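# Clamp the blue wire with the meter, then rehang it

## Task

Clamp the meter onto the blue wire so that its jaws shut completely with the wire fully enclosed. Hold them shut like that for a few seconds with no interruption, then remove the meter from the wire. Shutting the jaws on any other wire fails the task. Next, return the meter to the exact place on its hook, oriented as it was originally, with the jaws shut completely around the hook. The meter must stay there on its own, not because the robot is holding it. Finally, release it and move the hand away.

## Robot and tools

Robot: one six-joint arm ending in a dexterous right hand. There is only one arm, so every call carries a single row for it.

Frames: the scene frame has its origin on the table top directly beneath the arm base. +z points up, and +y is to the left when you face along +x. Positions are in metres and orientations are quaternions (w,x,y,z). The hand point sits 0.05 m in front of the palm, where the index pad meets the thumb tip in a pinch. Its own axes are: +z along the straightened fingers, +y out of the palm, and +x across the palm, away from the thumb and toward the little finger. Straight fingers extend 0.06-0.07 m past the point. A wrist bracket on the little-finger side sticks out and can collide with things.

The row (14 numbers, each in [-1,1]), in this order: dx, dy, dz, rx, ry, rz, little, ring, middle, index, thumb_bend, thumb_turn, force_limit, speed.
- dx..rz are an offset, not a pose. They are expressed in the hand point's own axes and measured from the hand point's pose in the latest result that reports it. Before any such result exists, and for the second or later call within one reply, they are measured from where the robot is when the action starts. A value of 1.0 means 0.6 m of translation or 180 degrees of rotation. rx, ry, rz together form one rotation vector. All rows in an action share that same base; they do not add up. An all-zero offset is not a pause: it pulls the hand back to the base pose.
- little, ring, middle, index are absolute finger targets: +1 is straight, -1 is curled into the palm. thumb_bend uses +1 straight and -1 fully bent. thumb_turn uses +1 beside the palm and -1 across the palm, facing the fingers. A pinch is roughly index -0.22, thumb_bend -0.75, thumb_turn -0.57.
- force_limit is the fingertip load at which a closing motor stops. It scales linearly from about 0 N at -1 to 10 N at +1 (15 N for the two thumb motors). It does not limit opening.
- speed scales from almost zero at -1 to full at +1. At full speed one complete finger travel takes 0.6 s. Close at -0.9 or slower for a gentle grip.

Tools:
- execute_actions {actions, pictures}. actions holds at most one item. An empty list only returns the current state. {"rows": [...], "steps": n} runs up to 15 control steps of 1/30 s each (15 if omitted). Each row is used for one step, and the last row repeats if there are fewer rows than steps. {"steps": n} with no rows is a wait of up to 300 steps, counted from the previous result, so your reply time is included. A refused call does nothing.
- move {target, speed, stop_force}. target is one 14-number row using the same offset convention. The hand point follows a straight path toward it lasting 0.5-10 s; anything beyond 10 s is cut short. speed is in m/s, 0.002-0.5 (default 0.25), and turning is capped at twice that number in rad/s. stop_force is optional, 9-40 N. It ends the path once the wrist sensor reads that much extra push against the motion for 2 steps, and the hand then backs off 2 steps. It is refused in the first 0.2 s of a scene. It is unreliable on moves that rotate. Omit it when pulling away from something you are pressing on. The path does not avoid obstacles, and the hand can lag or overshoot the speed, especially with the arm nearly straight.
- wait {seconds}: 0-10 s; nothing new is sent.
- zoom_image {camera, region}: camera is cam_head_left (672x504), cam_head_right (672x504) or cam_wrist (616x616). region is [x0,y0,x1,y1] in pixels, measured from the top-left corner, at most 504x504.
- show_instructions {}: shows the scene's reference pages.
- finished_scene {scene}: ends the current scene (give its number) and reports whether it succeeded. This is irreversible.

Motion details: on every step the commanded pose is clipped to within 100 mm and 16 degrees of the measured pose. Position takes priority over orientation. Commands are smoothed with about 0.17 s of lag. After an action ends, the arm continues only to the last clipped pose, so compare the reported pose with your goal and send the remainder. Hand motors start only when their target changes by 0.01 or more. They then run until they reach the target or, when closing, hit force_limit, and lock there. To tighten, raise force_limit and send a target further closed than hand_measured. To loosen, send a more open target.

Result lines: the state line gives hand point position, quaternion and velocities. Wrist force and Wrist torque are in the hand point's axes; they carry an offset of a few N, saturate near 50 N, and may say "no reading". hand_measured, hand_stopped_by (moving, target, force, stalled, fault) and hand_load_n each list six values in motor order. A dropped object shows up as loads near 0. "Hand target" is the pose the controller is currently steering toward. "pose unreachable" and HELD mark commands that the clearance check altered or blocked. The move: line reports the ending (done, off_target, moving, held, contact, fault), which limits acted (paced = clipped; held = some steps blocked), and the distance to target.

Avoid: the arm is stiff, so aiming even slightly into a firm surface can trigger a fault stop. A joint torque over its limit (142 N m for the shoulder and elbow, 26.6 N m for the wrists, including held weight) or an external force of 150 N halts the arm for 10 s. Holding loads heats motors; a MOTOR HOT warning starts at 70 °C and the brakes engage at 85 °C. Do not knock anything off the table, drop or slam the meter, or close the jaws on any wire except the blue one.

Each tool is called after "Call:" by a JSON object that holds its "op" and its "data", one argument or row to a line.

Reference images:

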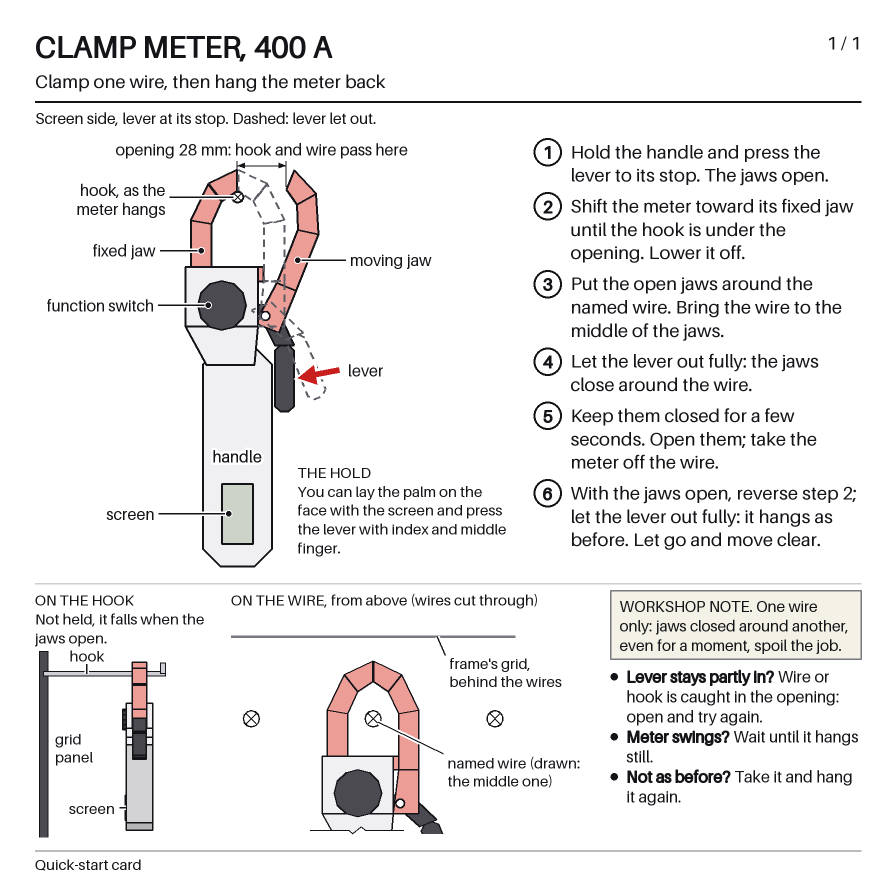

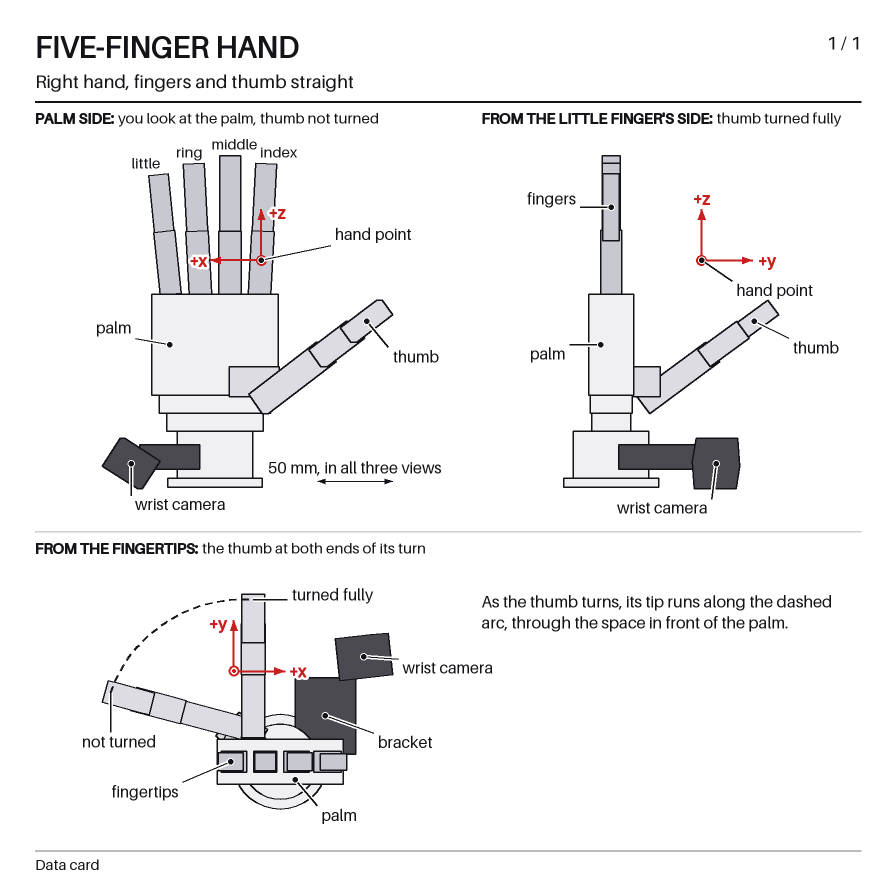

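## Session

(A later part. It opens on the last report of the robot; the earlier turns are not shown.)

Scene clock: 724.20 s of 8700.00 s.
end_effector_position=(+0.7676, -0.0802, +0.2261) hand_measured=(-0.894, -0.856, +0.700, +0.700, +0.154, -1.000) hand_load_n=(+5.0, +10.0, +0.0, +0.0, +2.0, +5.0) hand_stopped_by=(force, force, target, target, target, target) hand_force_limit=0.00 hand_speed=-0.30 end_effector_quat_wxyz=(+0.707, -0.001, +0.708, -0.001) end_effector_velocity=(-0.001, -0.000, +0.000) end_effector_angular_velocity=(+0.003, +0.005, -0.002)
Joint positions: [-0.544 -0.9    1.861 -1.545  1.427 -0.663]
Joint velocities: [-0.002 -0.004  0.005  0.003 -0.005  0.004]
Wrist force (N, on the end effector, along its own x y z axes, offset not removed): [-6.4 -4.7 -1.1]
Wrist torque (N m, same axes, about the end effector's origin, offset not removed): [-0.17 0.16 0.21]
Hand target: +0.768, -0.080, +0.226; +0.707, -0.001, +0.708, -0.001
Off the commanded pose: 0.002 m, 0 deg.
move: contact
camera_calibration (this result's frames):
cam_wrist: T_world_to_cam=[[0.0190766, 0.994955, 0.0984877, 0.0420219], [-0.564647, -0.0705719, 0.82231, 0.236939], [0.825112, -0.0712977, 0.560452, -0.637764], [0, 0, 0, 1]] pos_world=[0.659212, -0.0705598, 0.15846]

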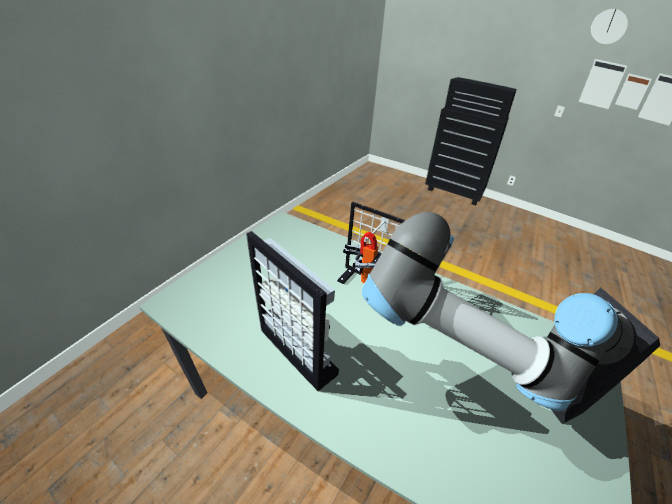

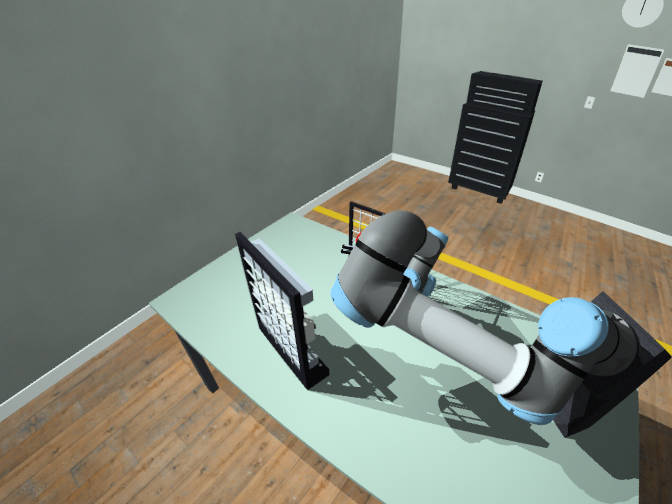

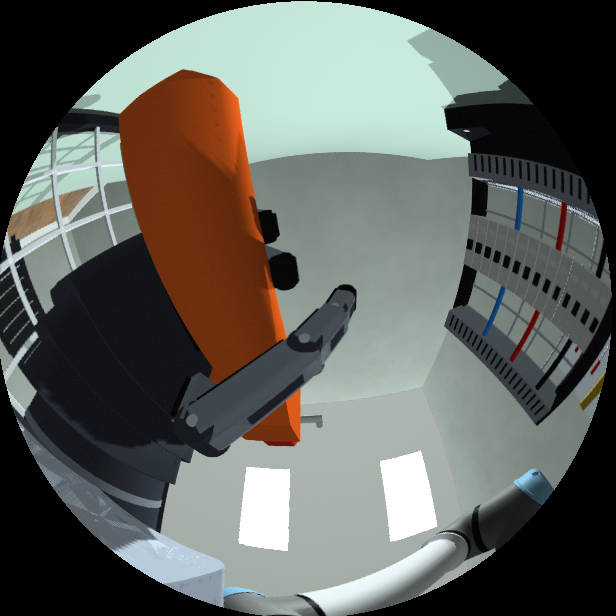

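Call:
{"op": "execute_actions", "data": {
  "actions": [
    {"rows": [[-0.002,0,0,0,0,0,-0.5,-0.5,0.7,0.7,0.4,-1,0.0,-0.6]], "steps": 15}
  ]
}}

Call:
{"op": "execute_actions", "data": {
  "actions": [
    {"rows": [[0,0,0,0,0,0,0.7,0.7,0.9,0.9,0.9,-1,0.0,-0.3]], "steps": 15}
  ]
}}

Call:
{"op": "zoom_image", "data": {
  "camera": "cam_head_left",
  "region": [335, 210, 405, 290]
}}

Scene clock: 728.77 s of 8700.00 s.
end_effector_position=(+0.7676, -0.0802, +0.2273) hand_measured=(-0.630, -0.594, +0.700, +0.700, +0.318, -1.000) hand_load_n=(+0.0, +0.0, +0.0, +0.0, +0.0, -0.5) hand_stopped_by=(moving, moving, target, target, moving, target) hand_force_limit=0.00 hand_speed=-0.60 end_effector_quat_wxyz=(+0.707, -0.001, +0.708, -0.001) end_effector_velocity=(+0.001, +0.000, +0.001) end_effector_angular_velocity=(+0.000, -0.001, +0.001)
Joint positions: [-0.545 -0.902  1.863 -1.545  1.425 -0.662]
Joint velocities: [-0.    -0.    -0.001 -0.    -0.     0.001]
Wrist force (N, on the end effector, along its own x y z axes, offset not removed): [1.8 -1.8 0.2]
Wrist torque (N m, same axes, about the end effector's origin, offset not removed): [-0.18 -0.13 0.07]
Hand target: +0.768, -0.080, +0.227; +0.707, -0.001, +0.708, -0.001
Off the commanded pose: 0.000 m, 0 deg.
Steps of this call (steps 1 to 90: nothing new was sent; then 1.07 s passed at rest; steps 91 to 105: all 15 steps of this action). Readings (end_effector_position | what the end effector reports):
91: (+0.7676, -0.0803, +0.2265) | hand_measured=(-0.894, -0.856, +0.700, +0.700, +0.154, -1.000) hand_load_n=(+4.5, +10.0, +0.0, +0.0, +2.0, +4.5) hand_stopped_by=(moving, moving, target, target, moving, target) hand_force_limit=0.00 hand_speed=-0.60
92: (+0.7676, -0.0803, +0.2266) | hand_measured=(-0.894, -0.856, +0.700, +0.700, +0.154, -1.000) hand_load_n=(+4.5, +10.0, +0.0, +0.0, +2.0, +4.5) hand_stopped_by=(moving, moving, target, target, moving, target) hand_force_limit=0.00 hand_speed=-0.60
94: (+0.7676, -0.0803, +0.2269) | hand_measured=(-0.874, -0.838, +0.700, +0.700, +0.164, -1.000) hand_load_n=(+0.0, +1.0, +0.0, +0.0, +1.0, +2.0) hand_stopped_by=(moving, moving, target, target, moving, target) hand_force_limit=0.00 hand_speed=-0.60
98: (+0.7676, -0.0802, +0.2272) | hand_measured=(-0.786, -0.750, +0.700, +0.700, +0.220, -1.000) hand_load_n=(+0.0, +0.0, +0.0, +0.0, +0.0, -0.5) hand_stopped_by=(moving, moving, target, target, moving, target) hand_force_limit=0.00 hand_speed=-0.60
105: the state above
camera_calibration (this result's frames):
cam_wrist: T_world_to_cam=[[0.0190874, 0.994954, 0.0984958, 0.0418975], [-0.564657, -0.0705716, 0.822303, 0.235977], [0.825105, -0.0713119, 0.560461, -0.638425], [0, 0, 0, 1]] pos_world=[0.659214, -0.0705601, 0.159641]

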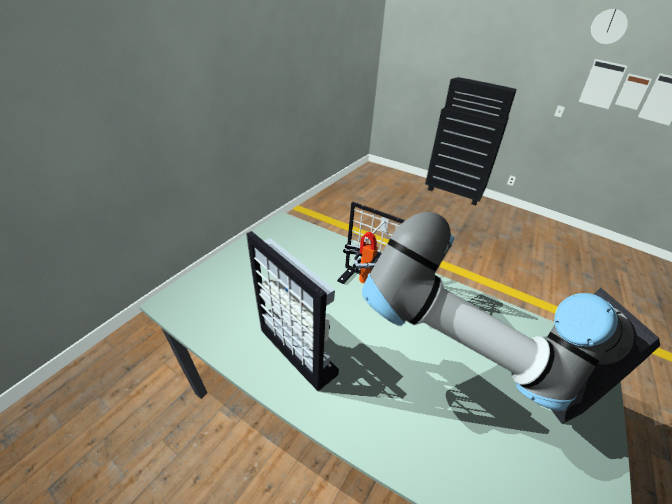

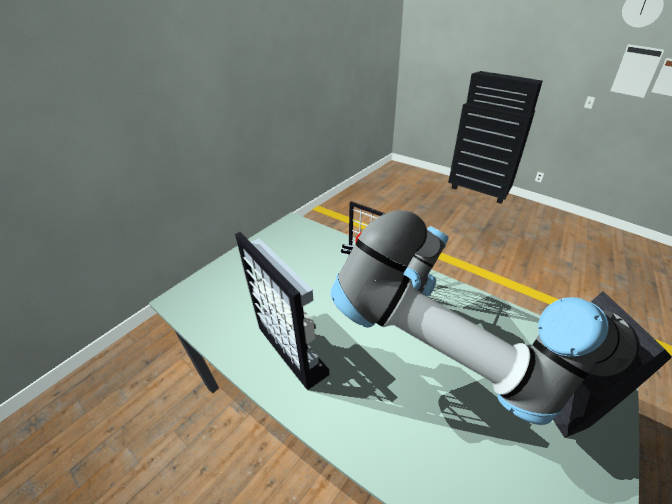

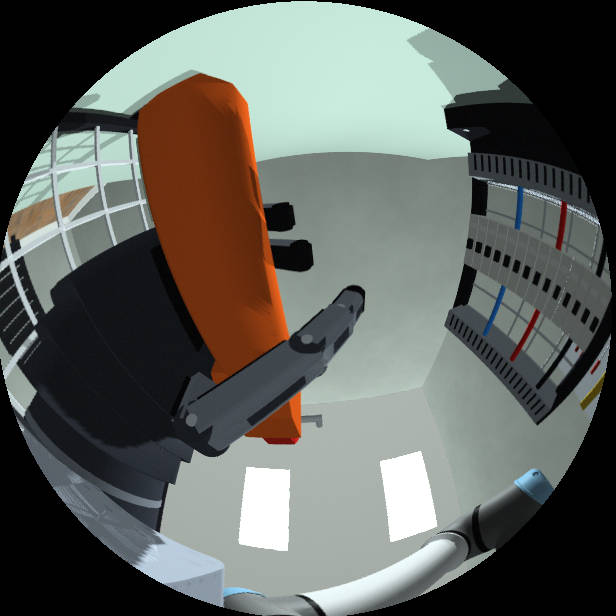

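Scene clock: 729.27 s of 8700.00 s.
end_effector_position=(+0.7676, -0.0802, +0.2273) hand_measured=(-0.064, -0.028, +0.900, +0.900, +0.676, -1.000) hand_load_n=(+0.0, +0.0, +0.0, +0.0, +0.0, +0.0) hand_stopped_by=(moving, moving, target, target, moving, target) hand_force_limit=0.00 hand_speed=-0.30 end_effector_quat_wxyz=(+0.707, -0.001, +0.708, -0.001) end_effector_velocity=(-0.000, -0.000, -0.000) end_effector_angular_velocity=(-0.000, +0.000, -0.001)
Joint positions: [-0.545 -0.902  1.863 -1.545  1.425 -0.662]
Joint velocities: [-0.    -0.     0.001  0.     0.    -0.   ]
Wrist force (N, on the end effector, along its own x y z axes, offset not removed): [1.8 -1.4 0.9]
Wrist torque (N m, same axes, about the end effector's origin, offset not removed): [-0.24 -0.24 0.10]
Hand target: +0.768, -0.080, +0.227; +0.707, -0.001, +0.708, -0.001
Off the commanded pose: 0.000 m, 0 deg.
Steps of this call (steps 1 to 15: all 15 steps of this action). Readings (end_effector_position | what the end effector reports):
1: (+0.7676, -0.0802, +0.2273) | hand_measured=(-0.608, -0.572, +0.700, +0.700, +0.332, -1.000) hand_load_n=(+0.0, +0.0, +0.0, +0.0, +0.0, -0.5) hand_stopped_by=(moving, moving, moving, moving, moving, target) hand_force_limit=0.00 hand_speed=-0.30
2: (+0.7676, -0.0802, +0.2273) | hand_measured=(-0.570, -0.534, +0.700, +0.700, +0.356, -1.000) hand_load_n=(+0.0, +0.0, +0.0, +0.0, +0.0, -0.5) hand_stopped_by=(moving, moving, moving, moving, moving, target) hand_force_limit=0.00 hand_speed=-0.30
4: (+0.7676, -0.0802, +0.2273) | hand_measured=(-0.492, -0.456, +0.736, +0.736, +0.406, -1.000) hand_load_n=(+0.0, +0.0, +0.0, +0.0, +0.0, -0.5) hand_stopped_by=(moving, moving, moving, moving, moving, target) hand_force_limit=0.00 hand_speed=-0.30
8: (+0.7676, -0.0802, +0.2273) | hand_measured=(-0.336, -0.300, +0.890, +0.890, +0.504, -1.000) hand_load_n=(+0.0, +0.0, +0.0, +0.0, +0.0, +0.0) hand_stopped_by=(moving, moving, moving, moving, moving, target) hand_force_limit=0.00 hand_speed=-0.30
15: the state above
camera_calibration (this result's frames):
cam_wrist: T_world_to_cam=[[0.0190845, 0.994955, 0.0984926, 0.041899], [-0.564655, -0.0705707, 0.822304, 0.23597], [0.825106, -0.0713076, 0.56046, -0.638431], [0, 0, 0, 1]] pos_world=[0.659215, -0.0705601, 0.159649]

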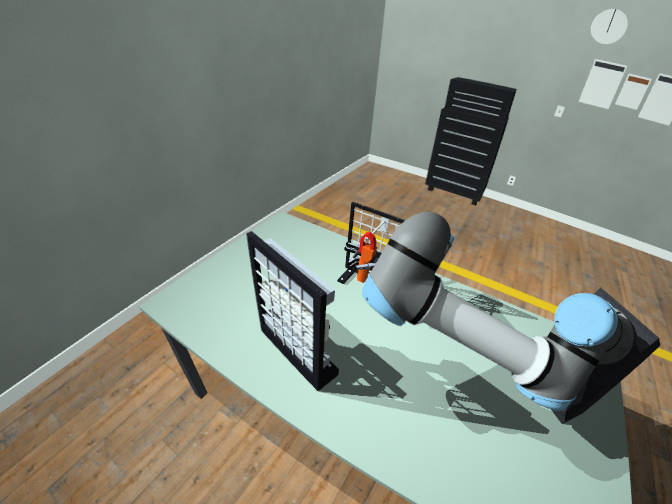

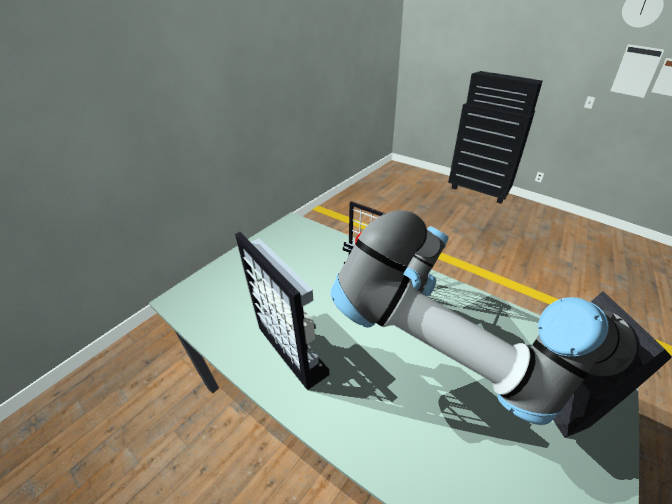

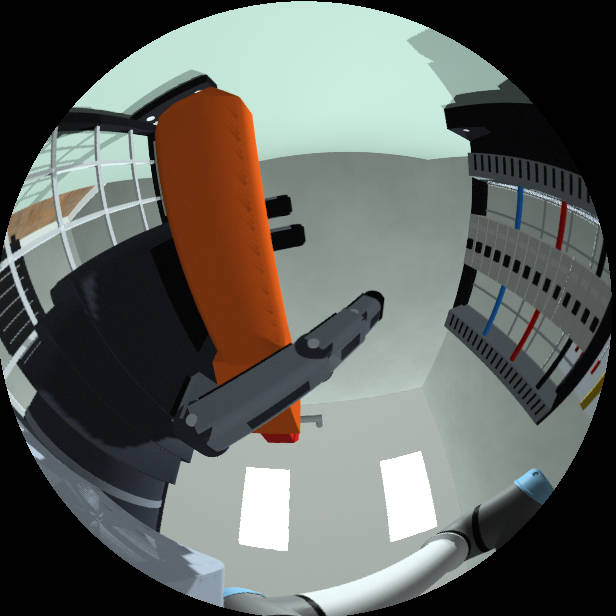

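Region (335, 210, 405, 290) of cam_head_left's 672x504 image, scaled by 6.300, with more detail than that image has; it fills the left 441 columns of this view, and the rest is white.

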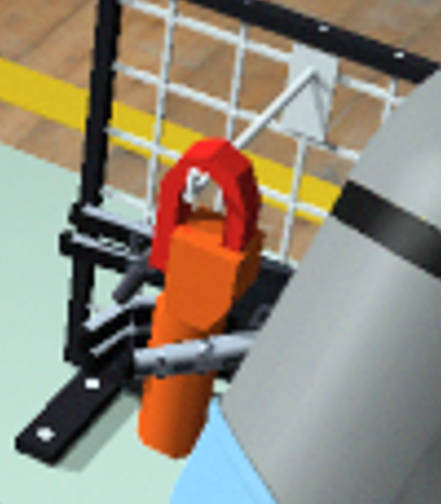

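Call:
{"op": "move", "data": {
  "target": [0,-0.005,-0.05,0,0,0,0.9,0.9,0.9,0.9,0.9,-1,0.0,-0.3],
  "speed": 0.04
}}

Call:
{"op": "zoom_image", "data": {
  "camera": "cam_head_left",
  "region": [335, 210, 405, 290]
}}

Scene clock: 736.77 s of 8700.00 s.
end_effector_position=(+0.7379, -0.0832, +0.2274) hand_measured=(+0.900, +0.900, +0.900, +0.900, +0.900, -1.000) hand_load_n=(+0.0, +0.0, +0.0, +0.0, +0.0, +0.0) hand_stopped_by=(target, target, target, target, target, target) hand_force_limit=0.00 hand_speed=-0.30 end_effector_quat_wxyz=(+0.707, -0.001, +0.708, -0.001) end_effector_velocity=(-0.003, -0.000, -0.000) end_effector_angular_velocity=(+0.000, +0.001, -0.000)
Joint positions: [-0.557 -0.897  1.937 -1.625  1.415 -0.656]
Joint velocities: [-0.001  0.001  0.007 -0.007 -0.001  0.001]
Wrist force (N, on the end effector, along its own x y z axes, offset not removed): [-0.3 -1.1 1.3]
Wrist torque (N m, same axes, about the end effector's origin, offset not removed): [-0.19 0.13 0.01]
Hand target: +0.738, -0.083, +0.227; +0.707, -0.001, +0.708, -0.001
Off the commanded pose: 0.000 m, 0 deg.
After step 120, 2.33 s passed at rest.
move: done
camera_calibration (this result's frames):
cam_wrist: T_world_to_cam=[[0.0191069, 0.994952, 0.0985157, 0.0454183], [-0.564668, -0.0705762, 0.822295, 0.218944], [0.825097, -0.0713402, 0.560469, -0.614195], [0, 0, 0, 1]] pos_world=[0.629534, -0.0735535, 0.159726]

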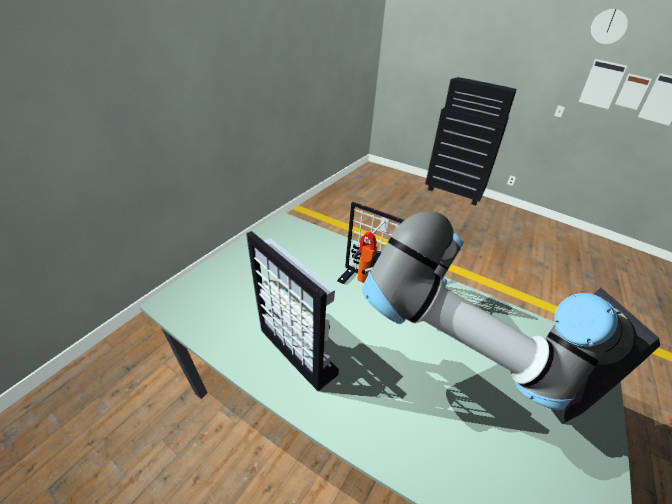

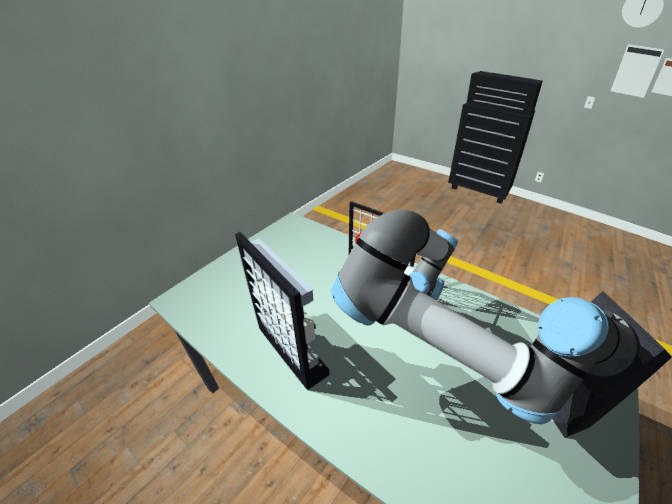

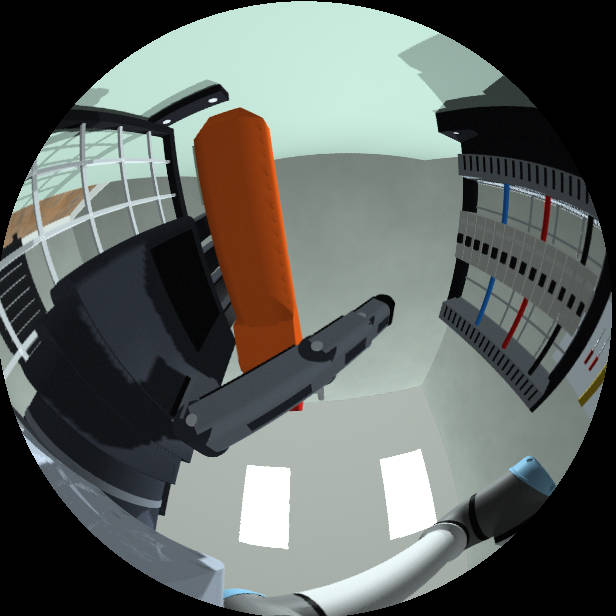

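Region (335, 210, 405, 290) of cam_head_left's 672x504 image, scaled by 6.300, with more detail than that image has; it fills the left 441 columns of this view, and the rest is white.

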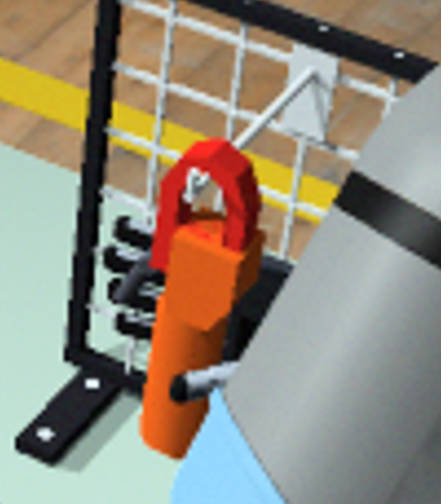

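The meter is hanging free. Withdrawing fully and moving clear.

Call:
{"op": "move", "data": {
  "target": [0,0,-0.27,0,0,0,0.9,0.9,0.9,0.9,0.9,-1,0.0,-0.3],
  "speed": 0.12
}}

Call:
{"op": "zoom_image", "data": {
  "camera": "cam_head_left",
  "region": [330, 210, 410, 300]
}}

Scene clock: 740.70 s of 8700.00 s.
end_effector_position=(+0.5763, -0.0833, +0.2278) hand_measured=(+0.900, +0.900, +0.900, +0.900, +0.900, -1.000) hand_load_n=(+0.0, +0.0, +0.0, +0.0, +0.0, +0.0) hand_stopped_by=(target, target, target, target, target, target) hand_force_limit=0.00 hand_speed=-0.30 end_effector_quat_wxyz=(+0.707, -0.001, +0.708, -0.001) end_effector_velocity=(-0.003, -0.000, +0.000) end_effector_angular_velocity=(-0.000, -0.000, +0.002)
Joint positions: [-0.623 -0.775  2.299 -2.116  1.36  -0.618]
Joint velocities: [-0.002  0.005  0.005 -0.012 -0.003  0.001]
Wrist force (N, on the end effector, along its own x y z axes, offset not removed): [1.5 -0.7 0.0]
Wrist torque (N m, same axes, about the end effector's origin, offset not removed): [-0.11 -0.12 0.08]
Hand target: +0.576, -0.083, +0.228; +0.707, -0.001, +0.708, -0.001
Off the commanded pose: 0.000 m, 0 deg.
move: done
camera_calibration (this result's frames):
cam_wrist: T_world_to_cam=[[0.019238, 0.994937, 0.0986455, 0.0484745], [-0.564737, -0.0706039, 0.822245, 0.127389], [0.825047, -0.0715271, 0.560519, -0.481111], [0, 0, 0, 1]] pos_world=[0.467947, -0.0736474, 0.160146]

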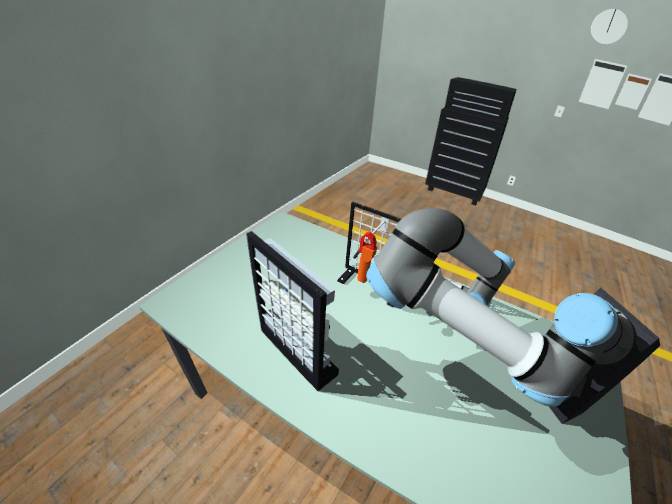

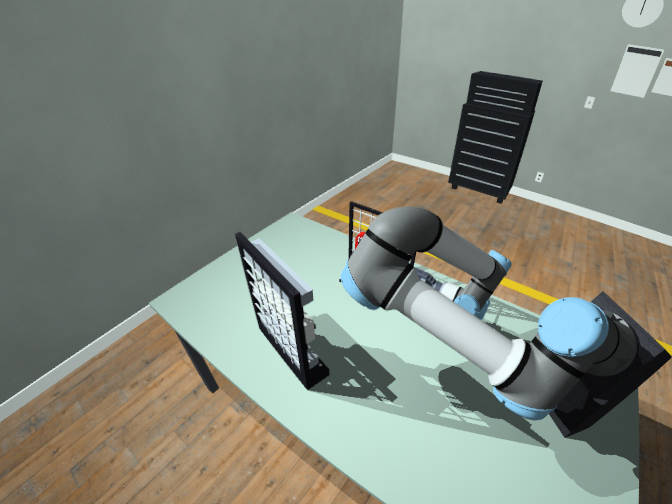

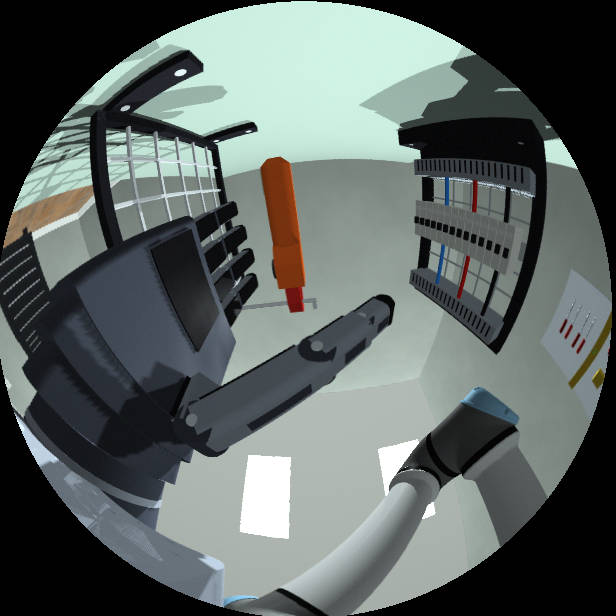

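Region (330, 210, 410, 300) of cam_head_left's 672x504 image, scaled by 5.600, with more detail than that image has.

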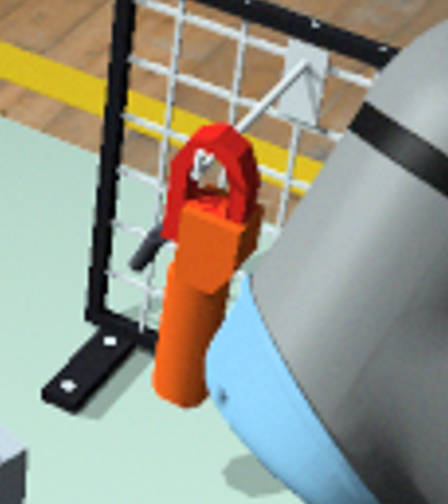

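Call:
{"op": "move", "data": {
  "target": [-0.05,0.22,-0.06,0,0,0,0.9,0.9,0.9,0.9,0.9,-1,0.0,-0.3],
  "speed": 0.15
}}

Call:
{"op": "zoom_image", "data": {
  "camera": "cam_wrist",
  "region": [180, 100, 420, 340]
}}

Scene clock: 747.23 s of 8700.00 s.
end_effector_position=(+0.5402, +0.0483, +0.2575) hand_measured=(+0.900, +0.900, +0.900, +0.900, +0.900, -1.000) hand_load_n=(+0.0, +0.0, +0.0, +0.0, +0.0, +0.0) hand_stopped_by=(target, target, target, target, target, target) hand_force_limit=0.00 hand_speed=-0.30 end_effector_quat_wxyz=(+0.707, -0.001, +0.708, -0.001) end_effector_velocity=(-0.001, +0.002, +0.000) end_effector_angular_velocity=(-0.000, +0.002, -0.002)
Joint positions: [-0.471 -1.077  2.552 -2.055  1.487 -0.704]
Joint velocities: [ 0.004 -0.007  0.006  0.004  0.003 -0.002]
Wrist force (N, on the end effector, along its own x y z axes, offset not removed): [0.7 -0.5 -0.1]
Wrist torque (N m, same axes, about the end effector's origin, offset not removed): [-0.02 0.00 0.06]
Hand target: +0.540, +0.049, +0.258; +0.707, -0.001, +0.708, -0.001
Off the commanded pose: 0.000 m, 0 deg.
After step 90, 2.00 s passed at rest.
move: done
camera_calibration (this result's frames):
cam_wrist: T_world_to_cam=[[0.0191734, 0.994968, 0.0983422, -0.0846171], [-0.564512, -0.0704089, 0.822416, 0.0916459], [0.825202, -0.0712839, 0.560322, -0.458595], [0, 0, 0, 1]] pos_world=[0.431791, 0.0579536, 0.189911]

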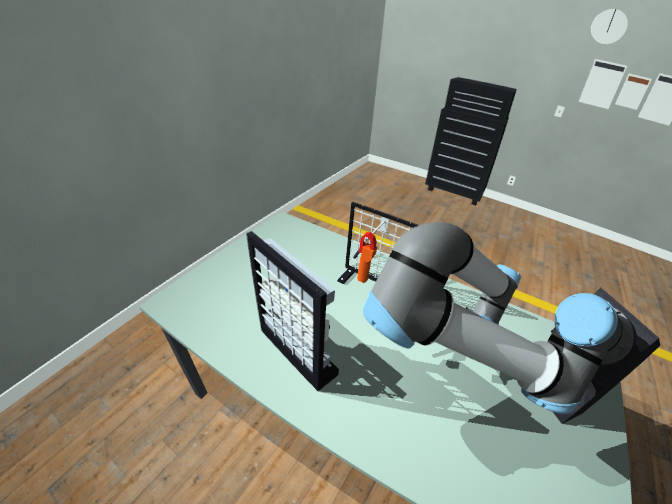

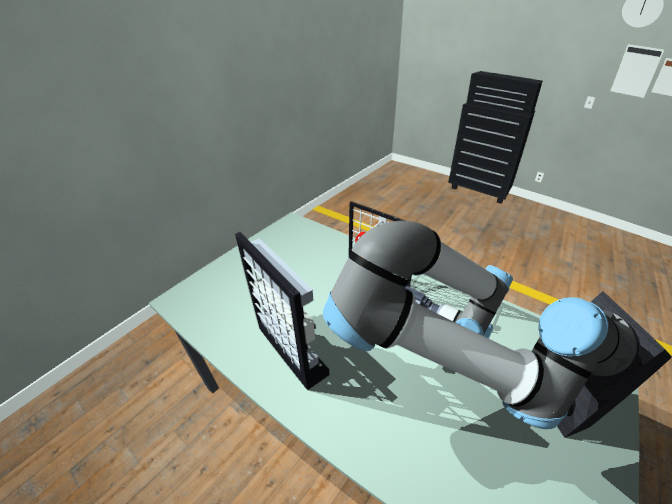

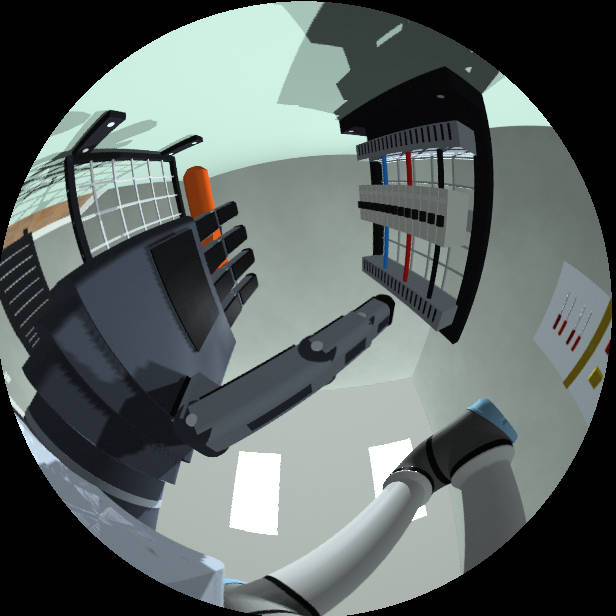

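Region (180, 100, 420, 340) of cam_wrist's 616x616 image, scaled by 2.100, with more detail than that image has.

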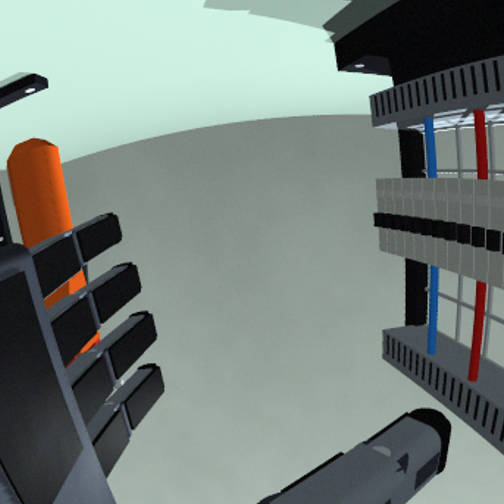

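Call:
{"op": "zoom_image", "data": {
  "camera": "cam_head_left",
  "region": [340, 215, 400, 295]
}}

Region (340, 215, 400, 295) of cam_head_left's 672x504 image, scaled by 6.300, with more detail than that image has; it fills the left 378 columns of this view, and the rest is white.

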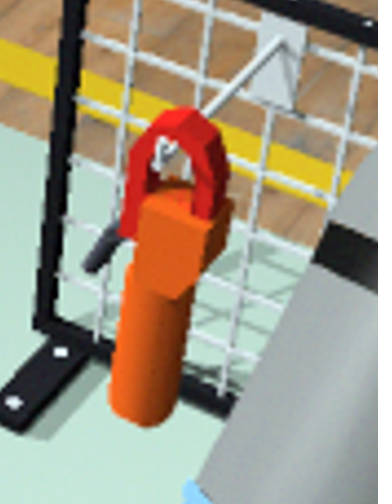

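Call:
{"op": "finished_scene", "data": {
  "scene": 1
}}

The scene is finished: the task was done.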